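## Task

Push the probe through the cabinet's cable entry labelled LO and release it so it stays hanging with no support from the robot. Over half of the probe's length has to be inside the cabinet, and it only counts if it remains that way with the gripper opened and the arm withdrawn.

## Robot and tools

ROBOT AND FRAME. Two arms, left_arm and right_arm, each with a seven-joint chain and a parallel gripper. The names do not match image sides. All poses use one scene frame with its origin on the table top midway between the arms. +z is up, +x points out over the table, and left_arm is on the +y side. Positions are in metres. Orientations are quaternions written w first (qw, qx, qy, qz). On each gripper the fingers point along its own +z axis and close along its own y axis. end_effector_position is the spot between the pads when they are shut. Fingertips stick out about 19 mm past it when closed and 6 mm when fully open, and they extend about 13 mm further while closing, so keep that clearance above surfaces.

THE ROW. Every command uses one flat list of 18 numbers covering both arms, even if only one moves: left_arm x, y, z, qw, qx, qy, qz, gripper position, gripper speed, then the same nine for right_arm. x, y, z and the quaternion are an absolute target pose in the scene frame, not an offset. Gripper position and speed lie in [-1, 1]. Position +1 is fully open (85 mm), 0 is roughly 41 mm, about -0.8 brings the pads together, and -1 closes until blocked. Speed sets how fast the gap changes: about 20 mm/s at -1, 85 at 0, 150 at +1. Grip force is not adjustable; a full close gives roughly 190 to 235 N per pad. A 0 in the gripper slots is a real command, so to leave a gripper alone resend its previous position and speed. To hold an arm still, resend the full pose from the result before it started staying, with unchanged gripper numbers. To keep an orientation, keep sending the same target quaternion rather than copying the drifting reported one.

execute_actions. Argument actions is a list holding at most one item. An empty list only reports the state. An action item has rows (1 to 15 rows of 18 numbers) and optional steps (up to 15, default 15); each step lasts 1/30 s, one row per step, and the final row repeats if rows run out. A wait item has only steps (up to 300), counted from the previous result, so thinking time is included. Optional pictures (true/false) controls whether camera images come back. A call is refused and nothing is sent if any target lies more than 0.6 m from that arm's last reported position along any axis of its gripper.

move. Argument target is one 18-number row as above (absolute poses). Optional speed is the top path speed in m/s, 0.002 to 0.5, default 0.25; turning is capped at twice that in rad/s. Each gripper follows a straight line and turns the short way; all paths finish together, lasting 0.5 to 10 s and stopping at 10 s even if short. Gripper numbers are applied at the start. There is no obstacle or arm-to-arm avoidance, and grippers may lag, wander or overshoot the speed, mostly when an arm is almost fully extended. Faster contact hits harder; a target deep past a contact presses harder. The result adds a move: line with the ending (done, off_target, moving, held, fault) and any limits: limits=paced means the sent pose was clipped; limits=held means a check blocked some steps, after which the arm may jump quickly. It also lists each gripper's distance from its target. If only one arm is named, the other finished at rest.

wait. Argument seconds, 0 to 10; the scene runs with nothing new sent.

zoom_image. Arguments camera (cam_high, cam_low, cam_left_wrist or cam_right_wrist, each 896x504) and region [x0, y0, x1, y1] in pixels from the top-left, no larger than 504 by 504. Gives a finer look at that camera's latest image.

finished_scene. Argument scene is the number of the current scene.

CONTROL DETAILS. Each control step the commanded pose is limited to within 70 mm and 16 degrees of the measured pose, then solved by damped inverse kinematics, favouring position over orientation. After an action ends an arm only travels on to its last clipped pose, so far goals need several calls; check the reported pose. Joints slow and stop together. The simulation keeps running while you think.

READING RESULTS. The state line left_arm: … | right_arm: … gives each gripper's position and quaternion; at long reach it can be off. A Hand target line shows the pose the controller is driving toward. pose unreachable means a clearance check changed or blocked that arm's command; HELD marks steps not sent. position_measured_pct is about 50 minus 50 times the finger position: 0 is fully open. Stopping short of the commanded position below about 90 means something is held or in the way; around 90 or slightly above means the pads closed on nothing or something very thin. Fingers that have stopped stay put until the position changes by 0.01 or more, but re-close by themselves if the object slips or grip force falls. Joint torque readings carry offset and noise. Joint ranges: waist, upper arm roll, forearm roll, wrist roll ±69.115 rad; shoulder ±2.250; elbow ±2.580; wrist pitch ±2.100.

HAZARDS. Load limits are 49.6 N m for waist, shoulder, upper arm roll and elbow, 31.2 N m for forearm roll, wrist pitch and wrist roll, including held weight; reaching one gives a TORQUE FAULT and a 10 s stop. Holding loads heats motors: MOTOR HOT from 60 °C, and at 75 °C an OVER-TEMPERATURE FAULT lets the arm sag. Never let the arms strike or shove each other. Knocking anything off the table fails the task. Avoid drops, slips, slams and forceful pushes. Occasional external tugs may disturb a held part. For a gentle grip, open first, then close just below the object's width; release by commanding a width larger than the object, then move away.

Each tool is called after ">>>" as a command line: name --argument value for each argument, lists and objects as JSON in quotes; but a table of rows of numbers goes row by row, as --pt "numbers of a row", without its own name.

## Session

>>> execute_actions --actions '[]'

Scene clock: 0.00 s of 5060.00 s.
left_arm: end_effector_position=(+0.4444, +0.2671, +0.1858) position_measured_pct=0.0 end_effector_quat_wxyz=(-0.004, +0.925, -0.247, +0.290) | right_arm: end_effector_position=(+0.4149, -0.2872, +0.2933) position_measured_pct=0.0 end_effector_quat_wxyz=(+0.431, +0.203, +0.878, -0.053)
Joint positions: left_arm=[ 0.731  0.283 -0.424  2.202  0.988  0.161  3.461] | right_arm=[-1.118  0.064 -0.129  2.273  1.108  1.069 -0.715]
Joint velocities: left_arm=[-0.001  0.    -0.     0.     0.    -0.     0.   ] | right_arm=[-0.001 -0.    -0.001 -0.001  0.001  0.001 -0.001]
Joint torques (N m, as the joint torque sensors report them, + toward a larger angle): no reading
Motor temperatures (°C, as the motors report them): left_arm=[30 26 25 31 31 34 46] | right_arm=[30 29 26 31 37 43 38]
Hand target (left_arm): +0.444, +0.267, +0.186; -0.004, +0.925, -0.247, +0.290
Hand target (right_arm): +0.415, -0.287, +0.293; +0.431, +0.203, +0.878, -0.053

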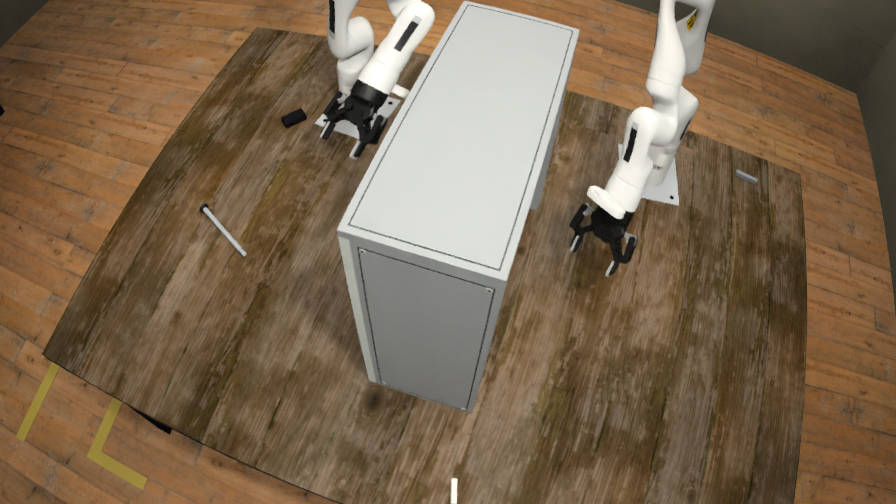

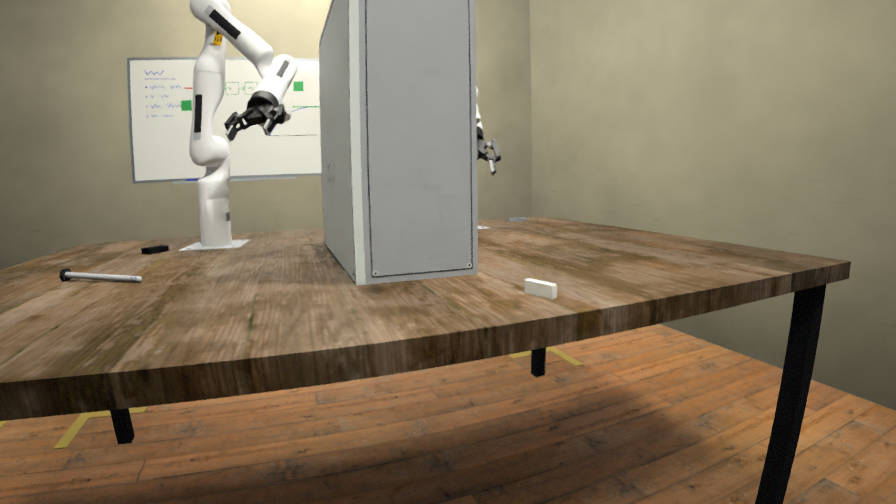

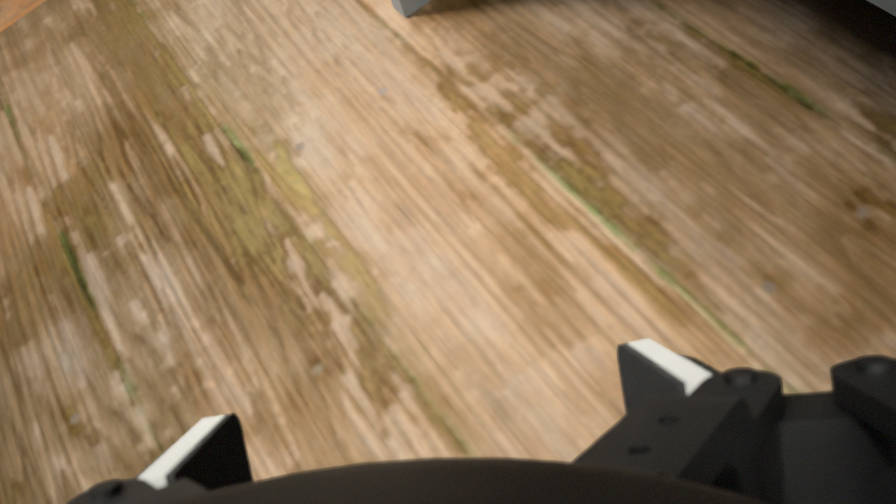

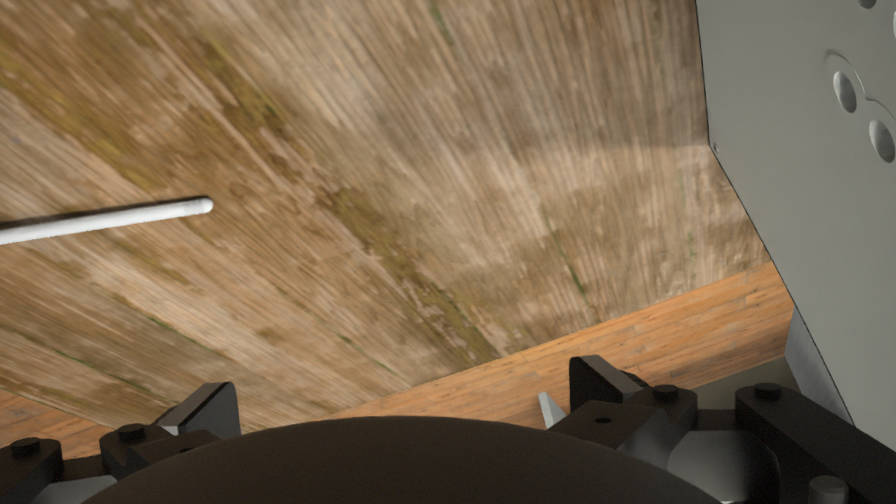

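>>> move --target '[0.5,0.33,0.2,0.5,0.5,-0.5,0.5,1,0,0.5,-0.38,0.27,0.5,-0.5,0.5,0.5,1,0]'

Scene clock: 5.50 s of 5060.00 s.
left_arm: end_effector_position=(+0.4994, +0.3296, +0.1993) position_measured_pct=0.0 end_effector_quat_wxyz=(+0.501, +0.501, -0.500, +0.499) | right_arm: end_effector_position=(+0.4982, -0.3800, +0.2699) position_measured_pct=0.0 end_effector_quat_wxyz=(-0.500, +0.501, -0.500, -0.499)
Joint positions: left_arm=[-0.345  1.148  0.022  1.387  1.155  1.822  2.132] | right_arm=[-2.104 -1.905  1.117  1.611  3.623 -1.307 -0.457]
Joint velocities: left_arm=[ 0.001  0.001 -0.    -0.     0.     0.003 -0.   ] | right_arm=[-0.015  0.003  0.001 -0.003 -0.002  0.     0.003]
Joint torques (N m, as the joint torque sensors report them, + toward a larger angle): left_arm=[  0.87 -21.42   2.82  -3.41   1.46   2.38  -0.17] | right_arm=[-0.06 17.14 -8.44  2.37 -2.43  1.08  0.52]
Motor temperatures (°C, as the motors report them): left_arm=[30 26 25 31 31 34 46] | right_arm=[30 29 26 31 37 43 38]
Hand target (left_arm): +0.499, +0.330, +0.199; +0.501, +0.501, -0.500, +0.499
Hand target (right_arm): +0.498, -0.379, +0.270; +0.499, -0.502, +0.500, +0.499
Off the commanded pose (left_arm): 0.001 m, 0 deg.
Off the commanded pose (right_arm): 0.002 m, 0 deg.
move: done; limits=paced

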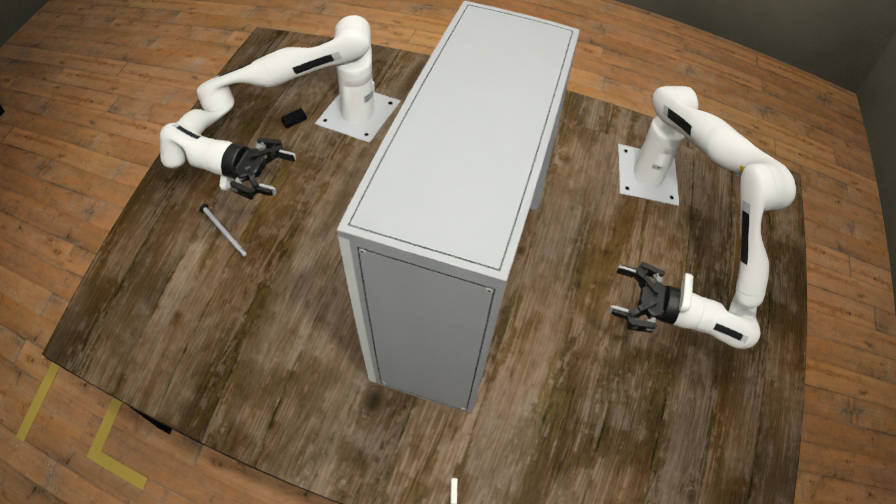

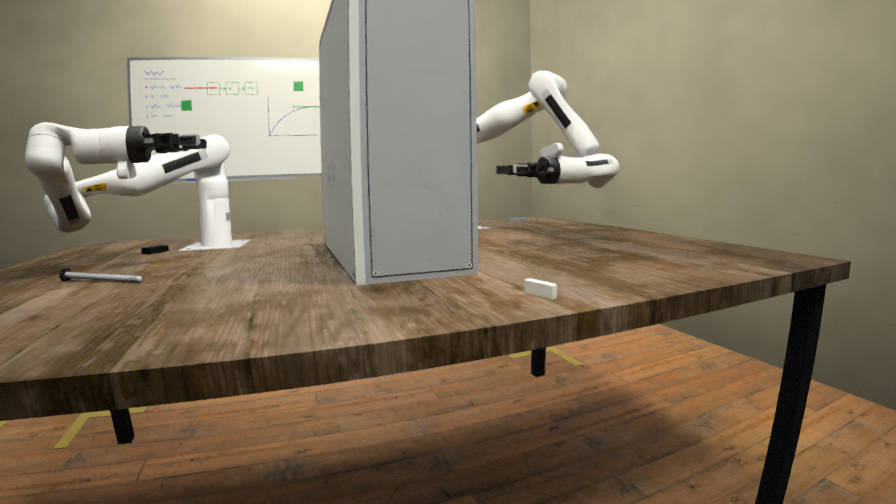

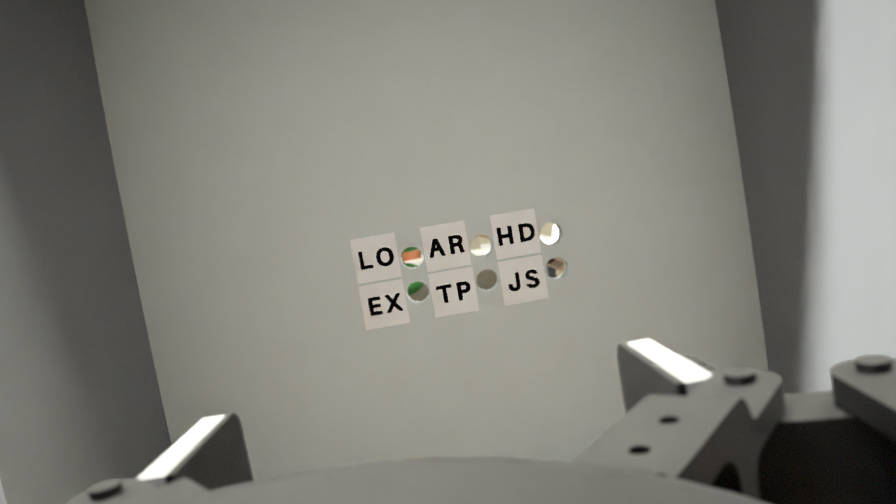

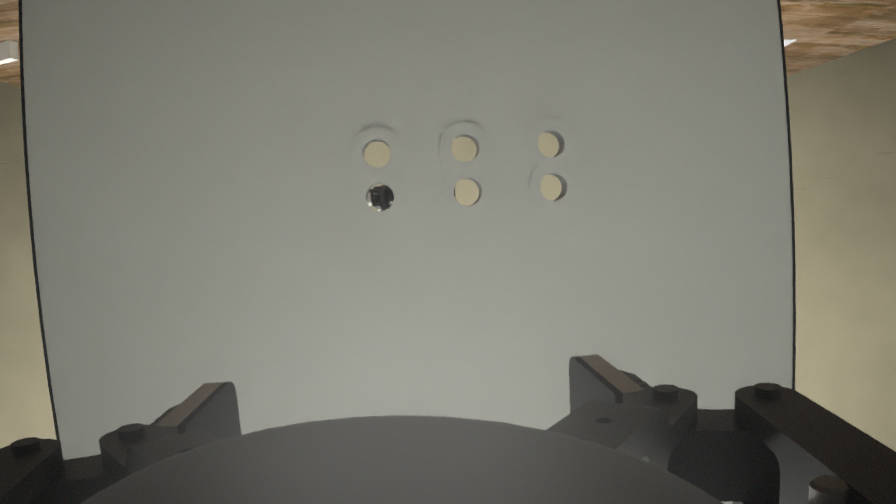

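>>> move --target '[0.5,0.2,0.17,0.5,0.5,-0.5,0.5,1,0,0.46,-0.53,0.3,0,0.906,0.423,0,1,0]'

Scene clock: 11.80 s of 5060.00 s.
left_arm: end_effector_position=(+0.5000, +0.2000, +0.1701) position_measured_pct=0.0 end_effector_quat_wxyz=(+0.500, +0.500, -0.500, +0.500) | right_arm: end_effector_position=(+0.4602, -0.5311, +0.3005) position_measured_pct=0.0 end_effector_quat_wxyz=(-0.001, +0.907, +0.422, -0.002)
Joint positions: left_arm=[-0.16   1.163  0.086  1.535  1.292  1.618  2.02 ] | right_arm=[-2.145 -0.868  1.308  1.561  3.992 -1.781  1.826]
Joint velocities: left_arm=[ 0.001  0.001  0.     0.    -0.     0.001 -0.001] | right_arm=[ 0.01  -0.002 -0.001  0.003  0.001 -0.003 -0.001]
Joint torques (N m, as the joint torque sensors report them, + toward a larger angle): left_arm=[  0.69 -20.54   3.61  -2.87   0.89   2.39   0.28] | right_arm=[ 0.64 14.44 -6.55 -5.26  0.   -0.18 -0.22]
Motor temperatures (°C, as the motors report them): left_arm=[30 26 25 31 31 34 46] | right_arm=[30 29 26 31 37 43 38]
Hand target (left_arm): +0.500, +0.200, +0.170; +0.500, +0.500, -0.500, +0.500
Hand target (right_arm): +0.460, -0.532, +0.300; -0.000, +0.907, +0.422, -0.002
Off the commanded pose (left_arm): 0.000 m, 0 deg.
Off the commanded pose (right_arm): 0.001 m, 0 deg.
move: done

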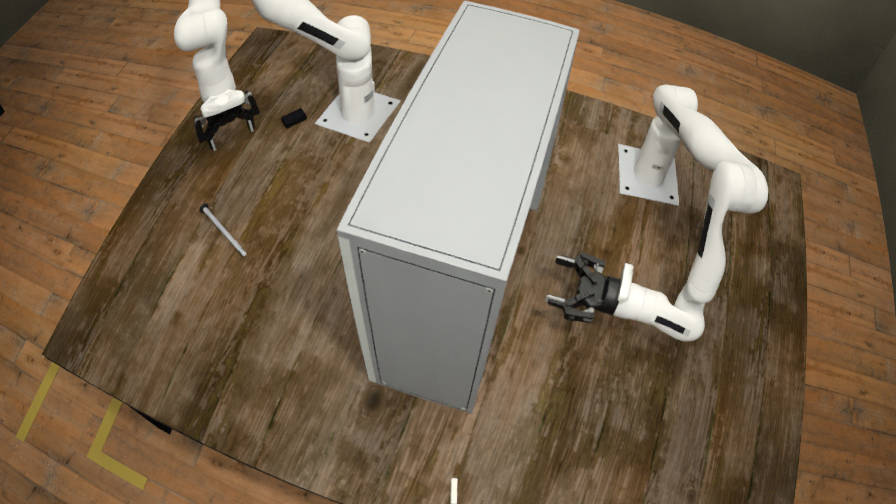

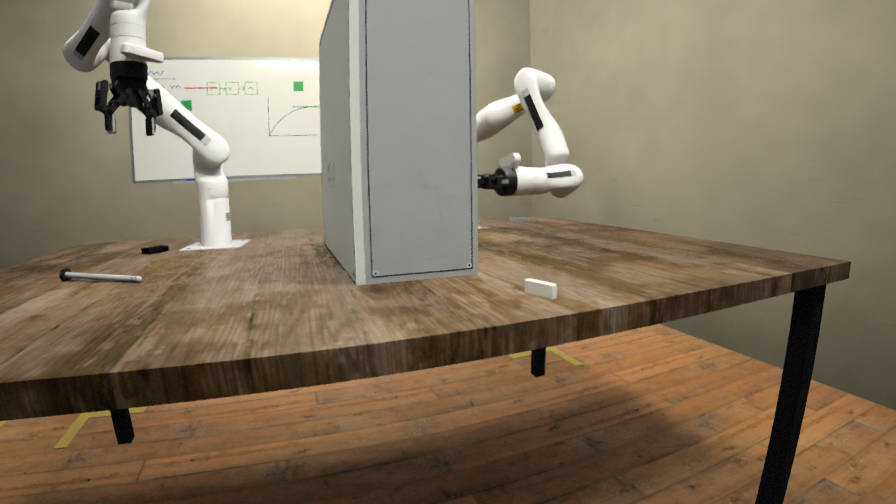

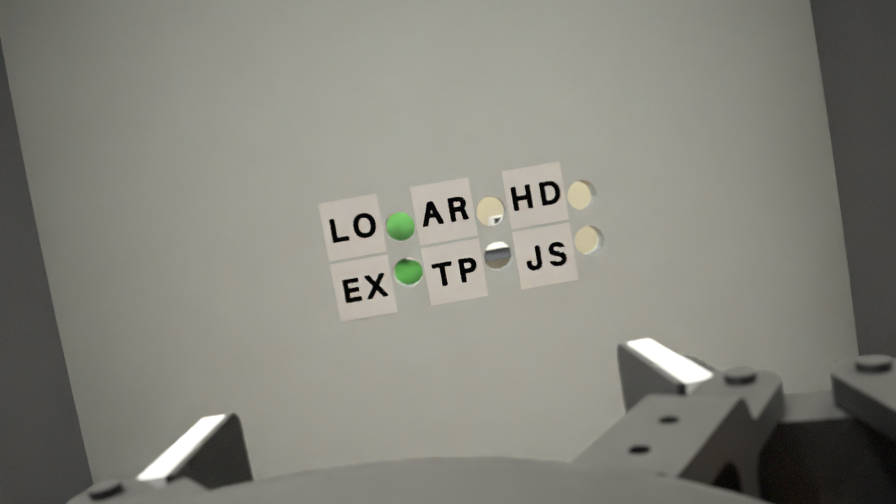

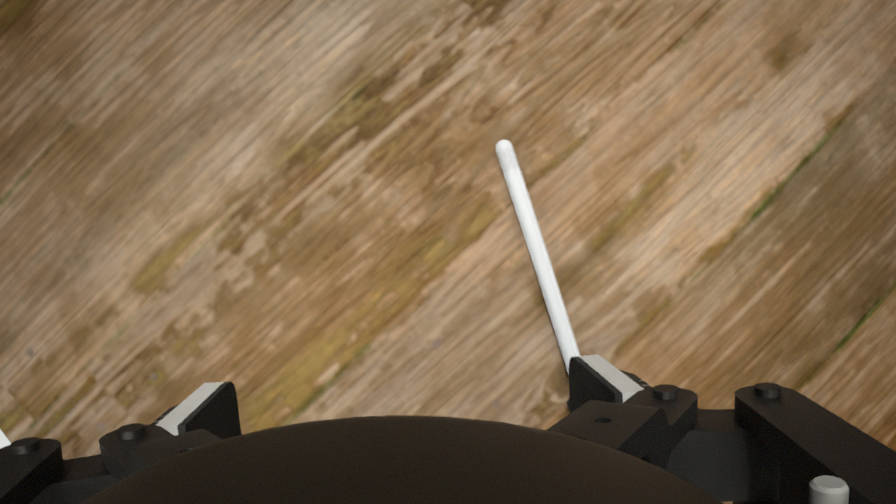

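>>> move --target '[0.5,0.2,0.17,0.5,0.5,-0.5,0.5,1,0,0.47,-0.72,0.11,-0.179,0.801,0.491,0.292,1,0]'

Scene clock: 14.57 s of 5060.00 s.
left_arm: end_effector_position=(+0.5000, +0.2000, +0.1700) position_measured_pct=0.0 end_effector_quat_wxyz=(+0.500, +0.500, -0.500, +0.500) | right_arm: end_effector_position=(+0.4693, -0.7189, +0.1101) position_measured_pct=0.0 end_effector_quat_wxyz=(-0.180, +0.800, +0.492, +0.292)
Joint positions: left_arm=[-0.16   1.163  0.086  1.535  1.292  1.618  2.02 ] | right_arm=[-1.729 -1.607  1.263  1.358  4.145 -1.627  2.749]
Joint velocities: left_arm=[-0.     0.    -0.     0.    -0.    -0.002  0.001] | right_arm=[-0.003 -0.006  0.004 -0.003 -0.003  0.002  0.002]
Joint torques (N m, as the joint torque sensors report them, + toward a larger angle): left_arm=[  0.82 -20.59   3.53  -3.14   0.6    2.57  -0.14] | right_arm=[ 0.21 20.57 -8.77  1.14 -1.5   0.57  0.08]
Motor temperatures (°C, as the motors report them): left_arm=[30 26 25 31 31 34 46] | right_arm=[30 29 26 31 37 43 38]
Hand target (left_arm): +0.500, +0.200, +0.170; +0.500, +0.500, -0.500, +0.500
Hand target (right_arm): +0.469, -0.719, +0.110; -0.180, +0.800, +0.492, +0.292
Off the commanded pose (left_arm): 0.000 m, 0 deg.
Off the commanded pose (right_arm): 0.001 m, 0 deg.
move: done

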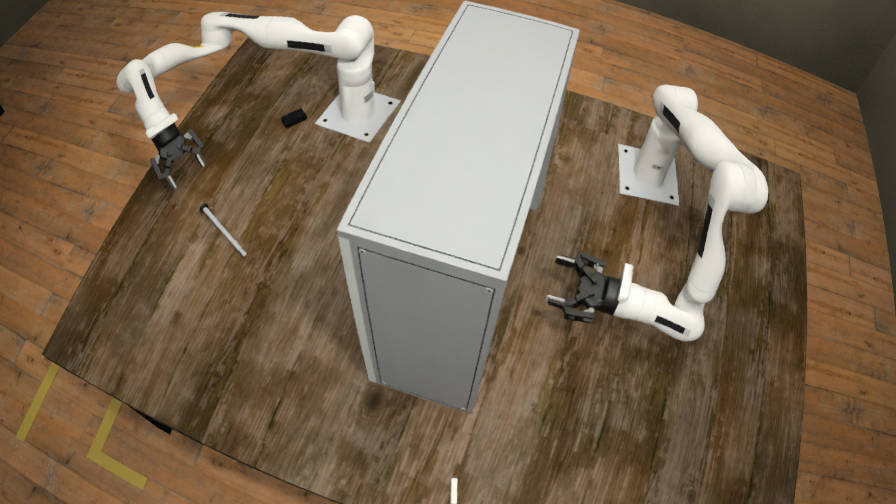

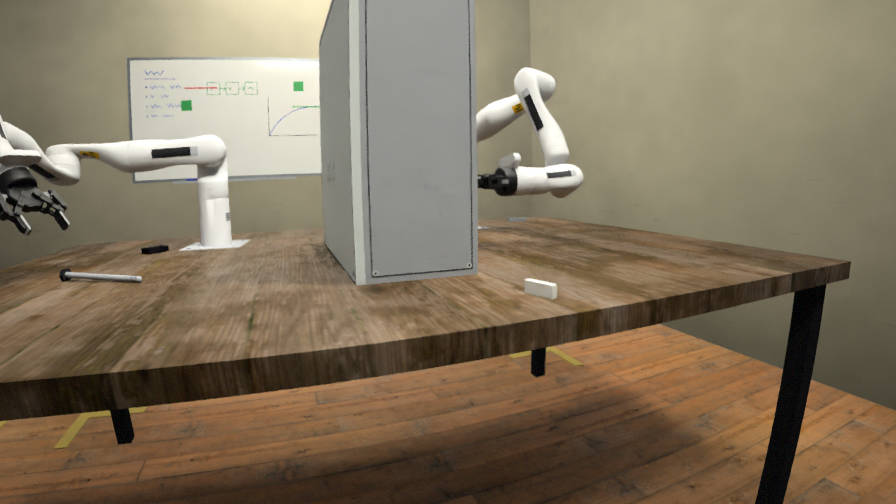

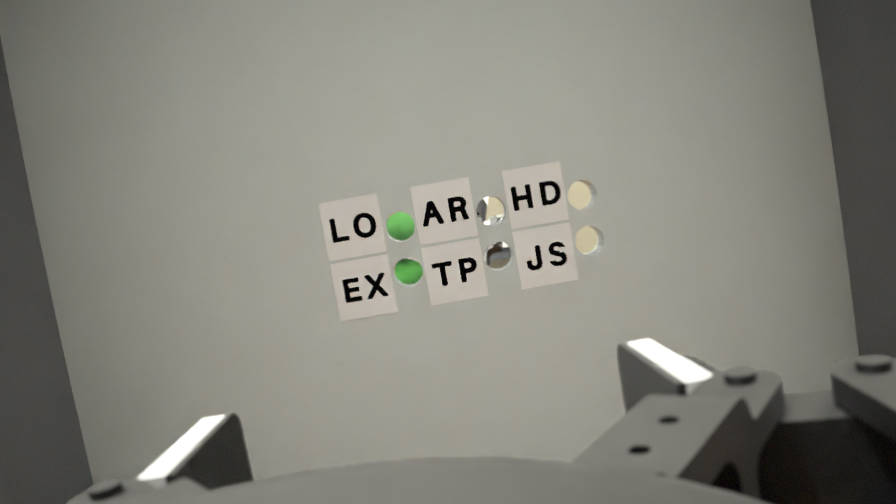

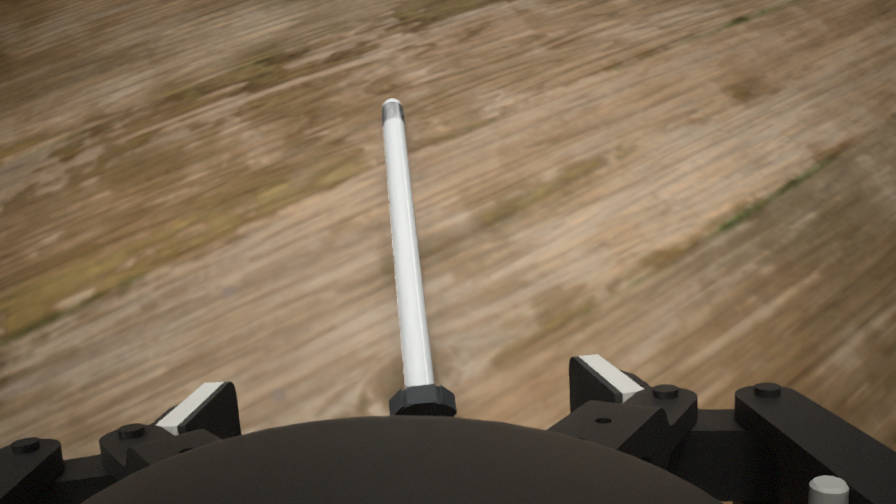

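>>> move --target '[0.5,0.2,0.17,0.5,0.5,-0.5,0.5,1,0,0.508,-0.655,0.03,-0.135,0.824,0.504,0.221,0,0]' --speed 0.12

>>> zoom_image --camera "cam_low" --region '[0,180,200,310]'

Scene clock: 16.43 s of 5060.00 s.
left_arm: end_effector_position=(+0.5000, +0.2000, +0.1700) position_measured_pct=0.0 end_effector_quat_wxyz=(+0.500, +0.500, -0.500, +0.500) | right_arm: end_effector_position=(+0.5080, -0.6555, +0.0301) position_measured_pct=49.6 end_effector_quat_wxyz=(-0.135, +0.824, +0.504, +0.221)
Joint positions: left_arm=[-0.16   1.163  0.086  1.535  1.292  1.618  2.02 ] | right_arm=[-1.843 -1.638  1.392  1.555  4.353 -1.446  2.535]
Joint velocities: left_arm=[ 0.    -0.001  0.     0.    -0.     0.001 -0.002] | right_arm=[-0.004  0.001 -0.002 -0.    -0.     0.001 -0.   ]
Joint torques (N m, as the joint torque sensors report them, + toward a larger angle): left_arm=[  0.91 -20.42   3.73  -2.99   1.22   2.47   0.07] | right_arm=[ 0.4  19.07 -9.07  0.72 -1.2   0.73  0.17]
Motor temperatures (°C, as the motors report them): left_arm=[30 26 25 31 31 34 46] | right_arm=[30 29 26 31 37 43 38]
Hand target (left_arm): +0.500, +0.200, +0.170; +0.500, +0.500, -0.500, +0.500
Hand target (right_arm): +0.508, -0.655, +0.030; -0.135, +0.824, +0.504, +0.221
Off the commanded pose (left_arm): 0.000 m, 0 deg.
Off the commanded pose (right_arm): 0.001 m, 0 deg.
move: done

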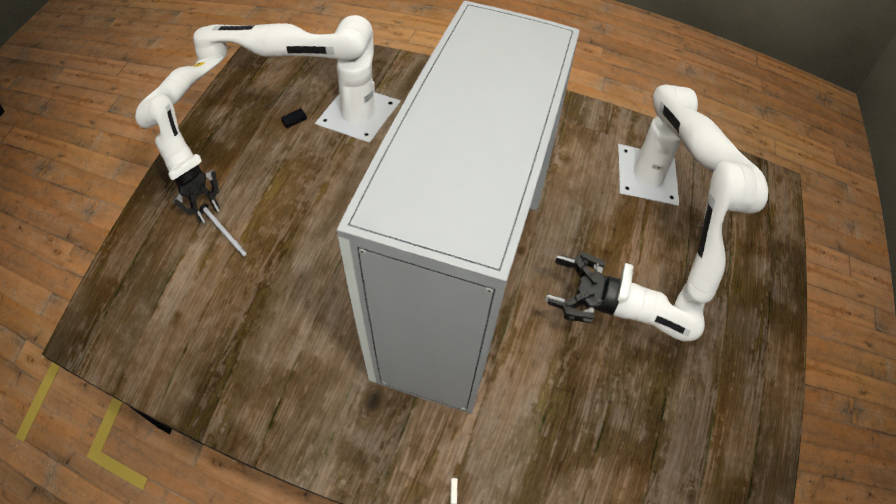

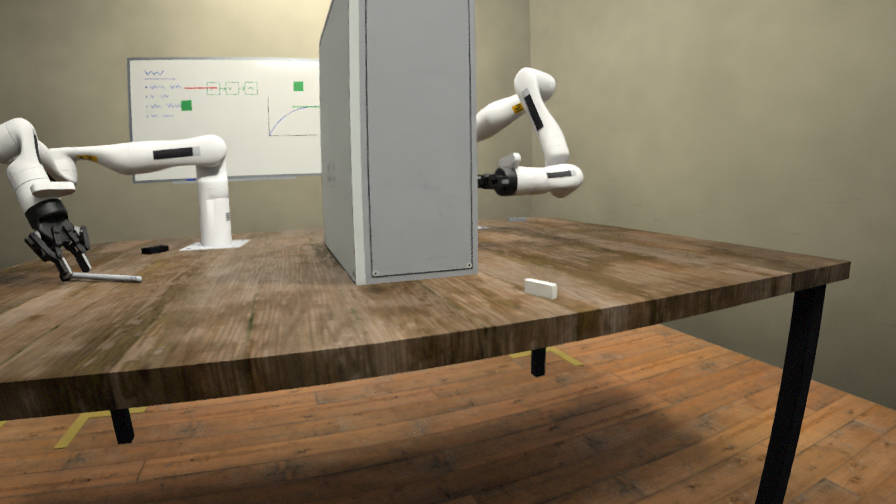

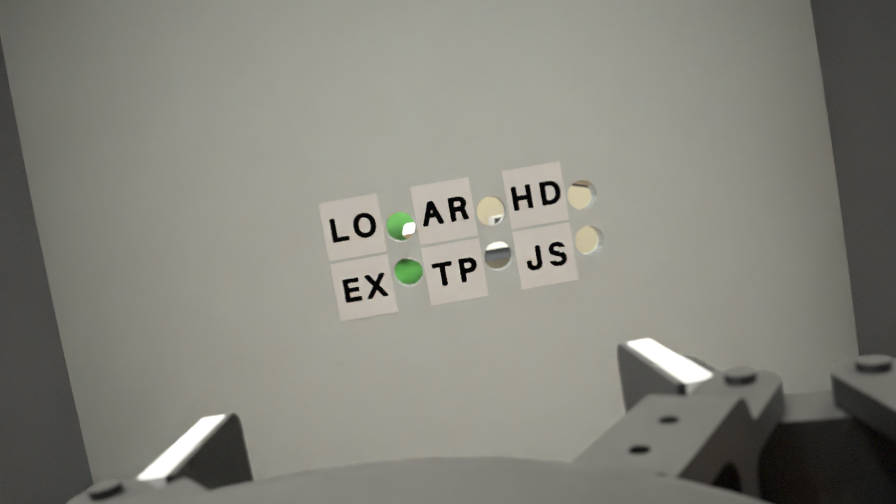

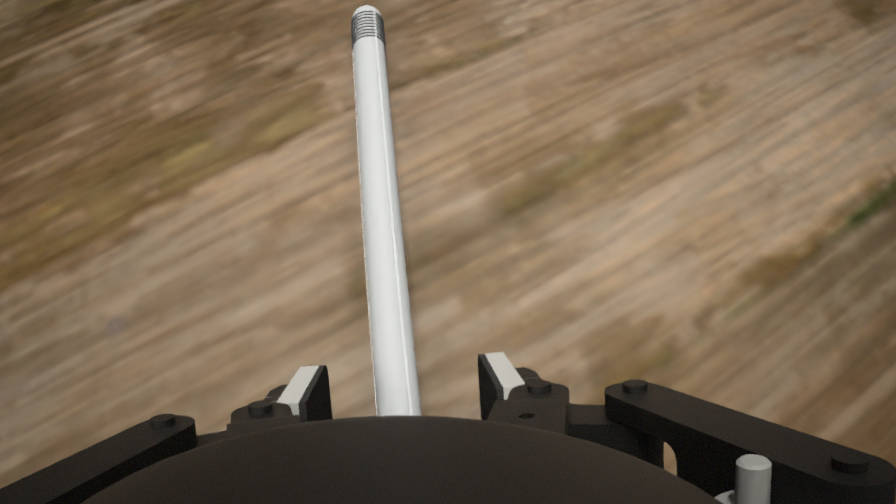

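Region (0, 180, 200, 310) of cam_low's 896x504 image, scaled by 2.520, with more detail than that image has; it fills the top 328 rows of this view, and the rest is white.

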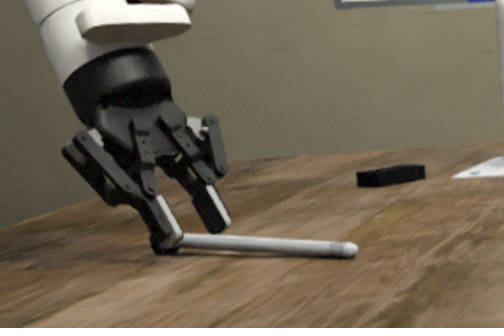

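The fingers are close to the head, so I'll shift forward along the probe and lower.

>>> move --target '[0.5,0.2,0.17,0.5,0.5,-0.5,0.5,1,0,0.5155,-0.634,0.021,-0.13,0.82,0.511,0.22,0,0]' --speed 0.05

>>> move --target '[0.5,0.2,0.17,0.5,0.5,-0.5,0.5,1,0,0.5155,-0.634,0.021,-0.13,0.82,0.511,0.22,-1,0]'

>>> zoom_image --camera "cam_low" --region '[20,220,160,300]'

Scene clock: 17.77 s of 5060.00 s.
left_arm: end_effector_position=(+0.5000, +0.2000, +0.1700) position_measured_pct=0.0 end_effector_quat_wxyz=(+0.500, +0.500, -0.500, +0.500) | right_arm: end_effector_position=(+0.5155, -0.6341, +0.0210) position_measured_pct=49.6 end_effector_quat_wxyz=(-0.130, +0.821, +0.511, +0.220)
Joint positions: left_arm=[-0.16   1.163  0.086  1.535  1.292  1.618  2.02 ] | right_arm=[-1.869 -1.649  1.406  1.597  4.384 -1.411  2.495]
Joint velocities: left_arm=[ 0.001  0.    -0.     0.     0.    -0.001 -0.001] | right_arm=[-0.    -0.001 -0.001  0.001 -0.     0.    -0.   ]
Joint torques (N m, as the joint torque sensors report them, + toward a larger angle): left_arm=[  0.48 -20.4    3.36  -2.92   0.99   2.72   0.12] | right_arm=[ 0.67 19.01 -9.47  0.83 -1.15  0.75  0.08]
Motor temperatures (°C, as the motors report them): left_arm=[30 26 25 31 31 34 46] | right_arm=[30 29 26 31 37 43 38]
Hand target (left_arm): +0.500, +0.200, +0.170; +0.500, +0.500, -0.500, +0.500
Hand target (right_arm): +0.516, -0.634, +0.021; -0.130, +0.820, +0.511, +0.220
Off the commanded pose (left_arm): 0.000 m, 0 deg.
Off the commanded pose (right_arm): 0.000 m, 0 deg.
move: done

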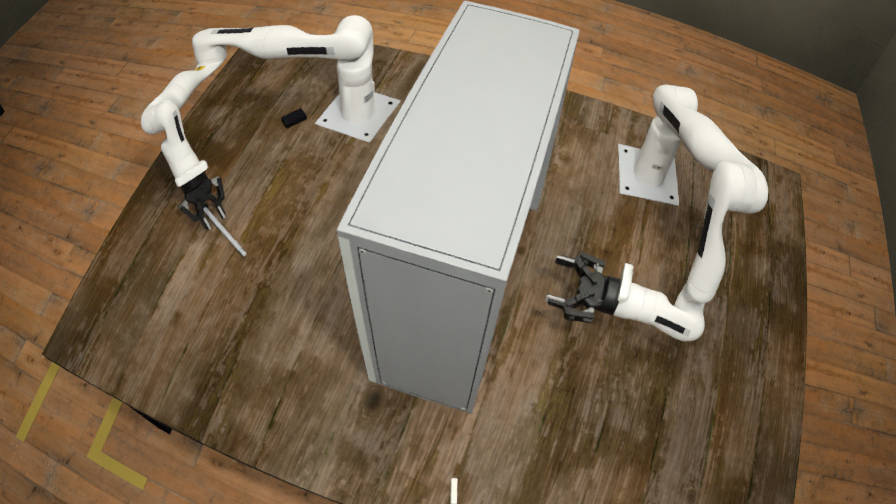

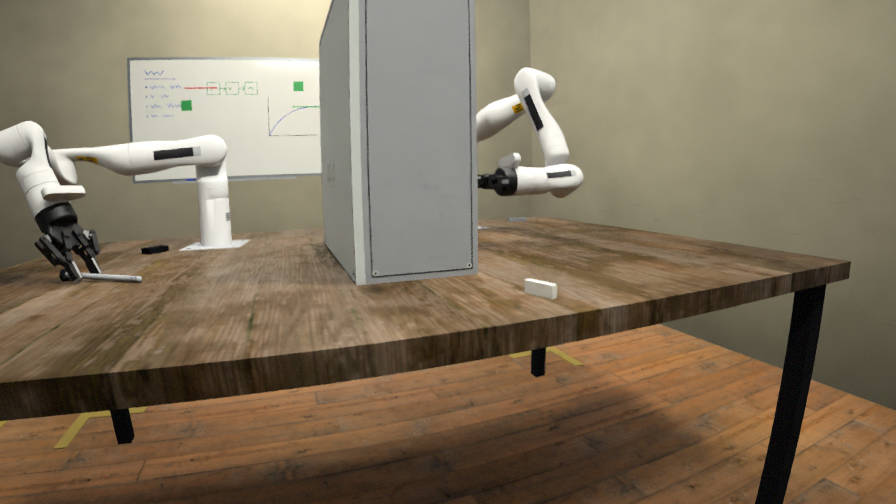

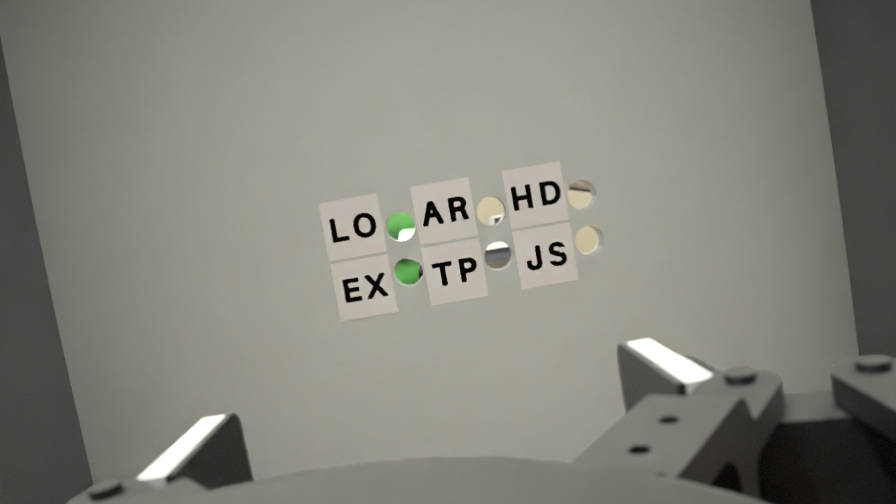

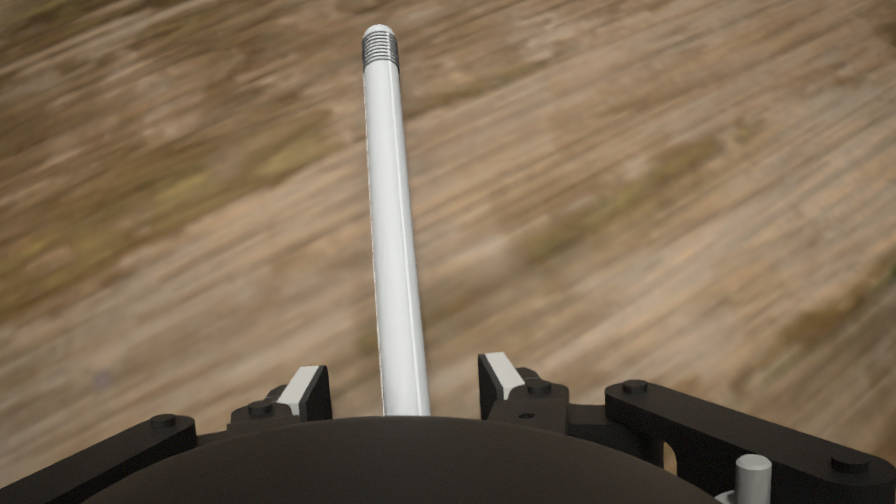

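Scene clock: 18.47 s of 5060.00 s.
left_arm: end_effector_position=(+0.5000, +0.2000, +0.1700) position_measured_pct=0.0 end_effector_quat_wxyz=(+0.500, +0.500, -0.500, +0.500) | right_arm: end_effector_position=(+0.5156, -0.6340, +0.0213) position_measured_pct=82.9 end_effector_quat_wxyz=(-0.130, +0.820, +0.511, +0.220)
Joint positions: left_arm=[-0.16   1.163  0.086  1.535  1.292  1.618  2.02 ] | right_arm=[-1.869 -1.649  1.406  1.597  4.383 -1.411  2.494]
Joint velocities: left_arm=[-0.    -0.001  0.     0.     0.    -0.001 -0.   ] | right_arm=[ 0.     0.    -0.    -0.    -0.    -0.002  0.001]
Joint torques (N m, as the joint torque sensors report them, + toward a larger angle): left_arm=[  0.47 -20.41   3.99  -3.16   1.18   2.44   0.41] | right_arm=[ 0.21 18.64 -9.08  0.99 -1.02  0.67  0.1 ]
Motor temperatures (°C, as the motors report them): left_arm=[30 26 25 31 31 34 46] | right_arm=[30 29 26 31 37 43 38]
Hand target (left_arm): +0.500, +0.200, +0.170; +0.500, +0.500, -0.500, +0.500
Hand target (right_arm): +0.516, -0.634, +0.021; -0.130, +0.820, +0.511, +0.220
Off the commanded pose (left_arm): 0.000 m, 0 deg.
Off the commanded pose (right_arm): 0.000 m, 0 deg.
move: done

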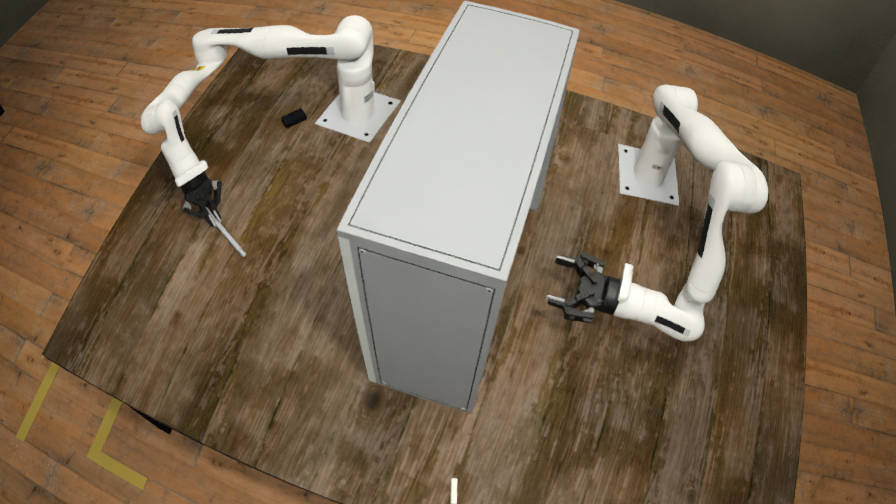

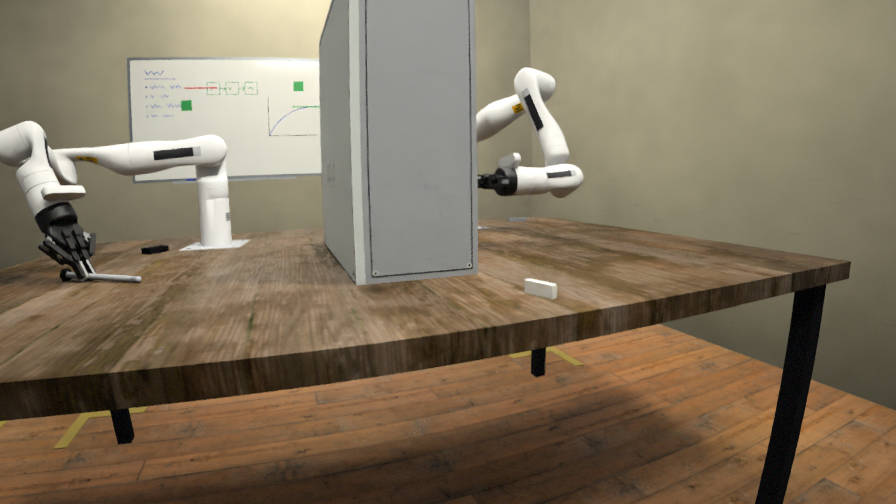

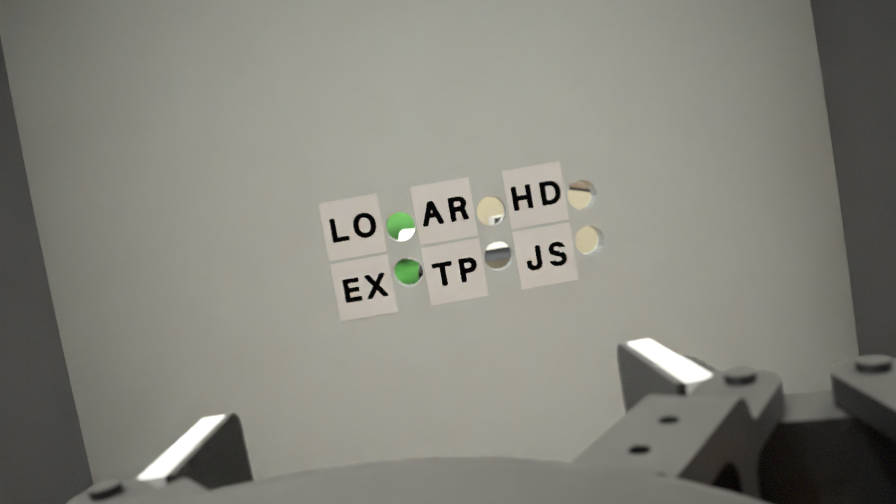

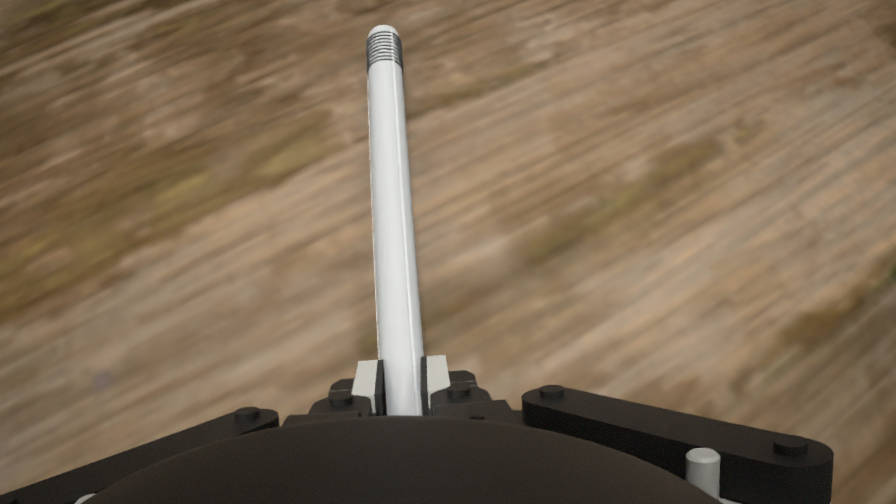

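Region (20, 220, 160, 300) of cam_low's 896x504 image, scaled by 3.600, with more detail than that image has; it fills the top 288 rows of this view, and the rest is white.

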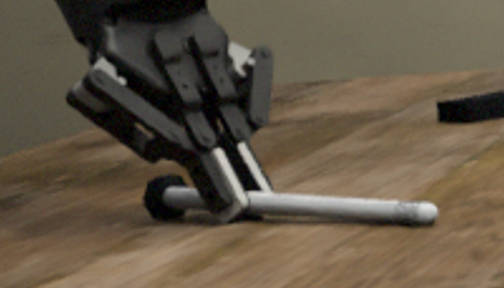

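>>> move --target '[0.5,0.2,0.16,0.5,0.5,-0.5,0.5,1,0,0.506,-0.275,0.222,-0.192,0.68,0.68,0.192,-1,0]'

Scene clock: 20.77 s of 5060.00 s.
left_arm: end_effector_position=(+0.5000, +0.2000, +0.1600) position_measured_pct=0.0 end_effector_quat_wxyz=(+0.500, +0.500, -0.500, +0.500) | right_arm: end_effector_position=(+0.5075, -0.2766, +0.2213) position_measured_pct=82.9 end_effector_quat_wxyz=(-0.191, +0.681, +0.680, +0.193)
Joint positions: left_arm=[-0.16   1.184  0.085  1.526  1.291  1.615  2.008] | right_arm=[-2.481 -1.292  1.196  1.709  4.097 -1.408  2.085]
Joint velocities: left_arm=[-0.    -0.001 -0.    -0.    -0.     0.001  0.002] | right_arm=[-0.013  0.006 -0.001 -0.    -0.001 -0.001  0.   ]
Joint torques (N m, as the joint torque sensors report them, + toward a larger angle): left_arm=[  0.66 -20.7    3.48  -2.91   0.75   2.37   0.29] | right_arm=[ 0.49 17.   -9.11 -3.28 -0.88  1.22 -0.03]
Motor temperatures (°C, as the motors report them): left_arm=[30 26 25 31 31 34 46] | right_arm=[30 29 26 31 37 43 38]
Hand target (left_arm): +0.500, +0.200, +0.160; +0.500, +0.500, -0.500, +0.500
Hand target (right_arm): +0.507, -0.276, +0.221; -0.190, +0.681, +0.681, +0.193
Off the commanded pose (left_arm): 0.000 m, 0 deg.
Off the commanded pose (right_arm): 0.002 m, 0 deg.
move: done

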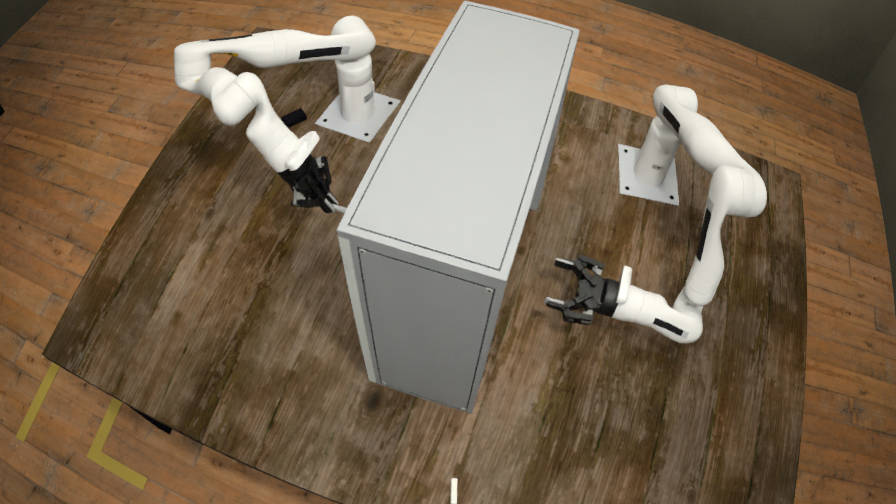

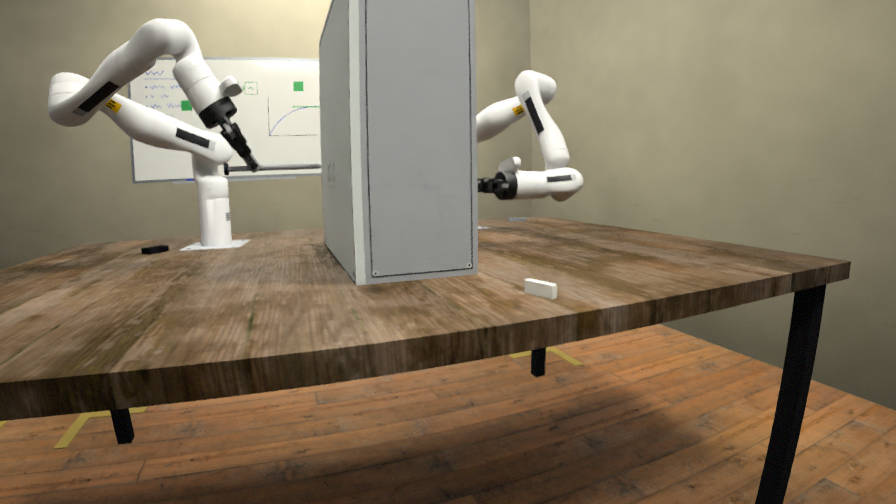

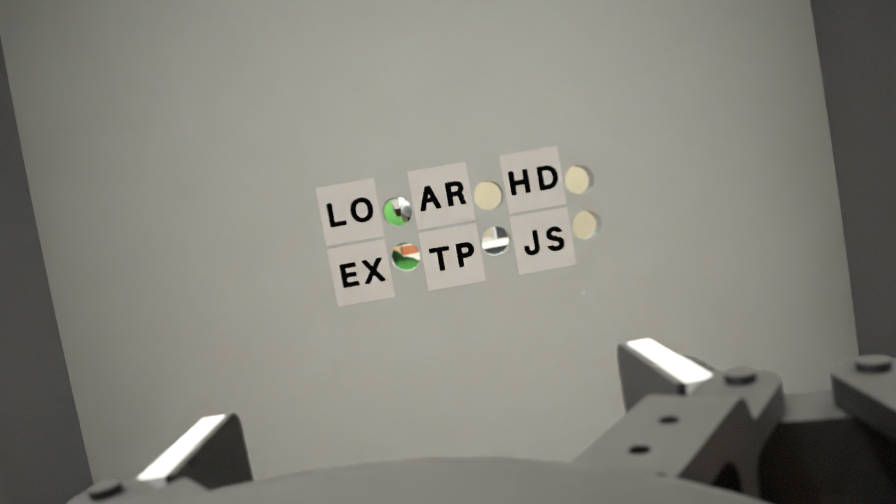

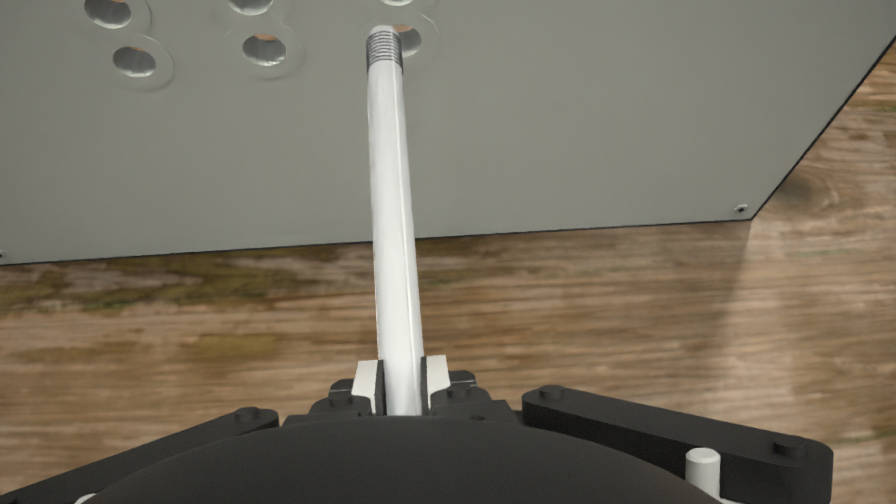

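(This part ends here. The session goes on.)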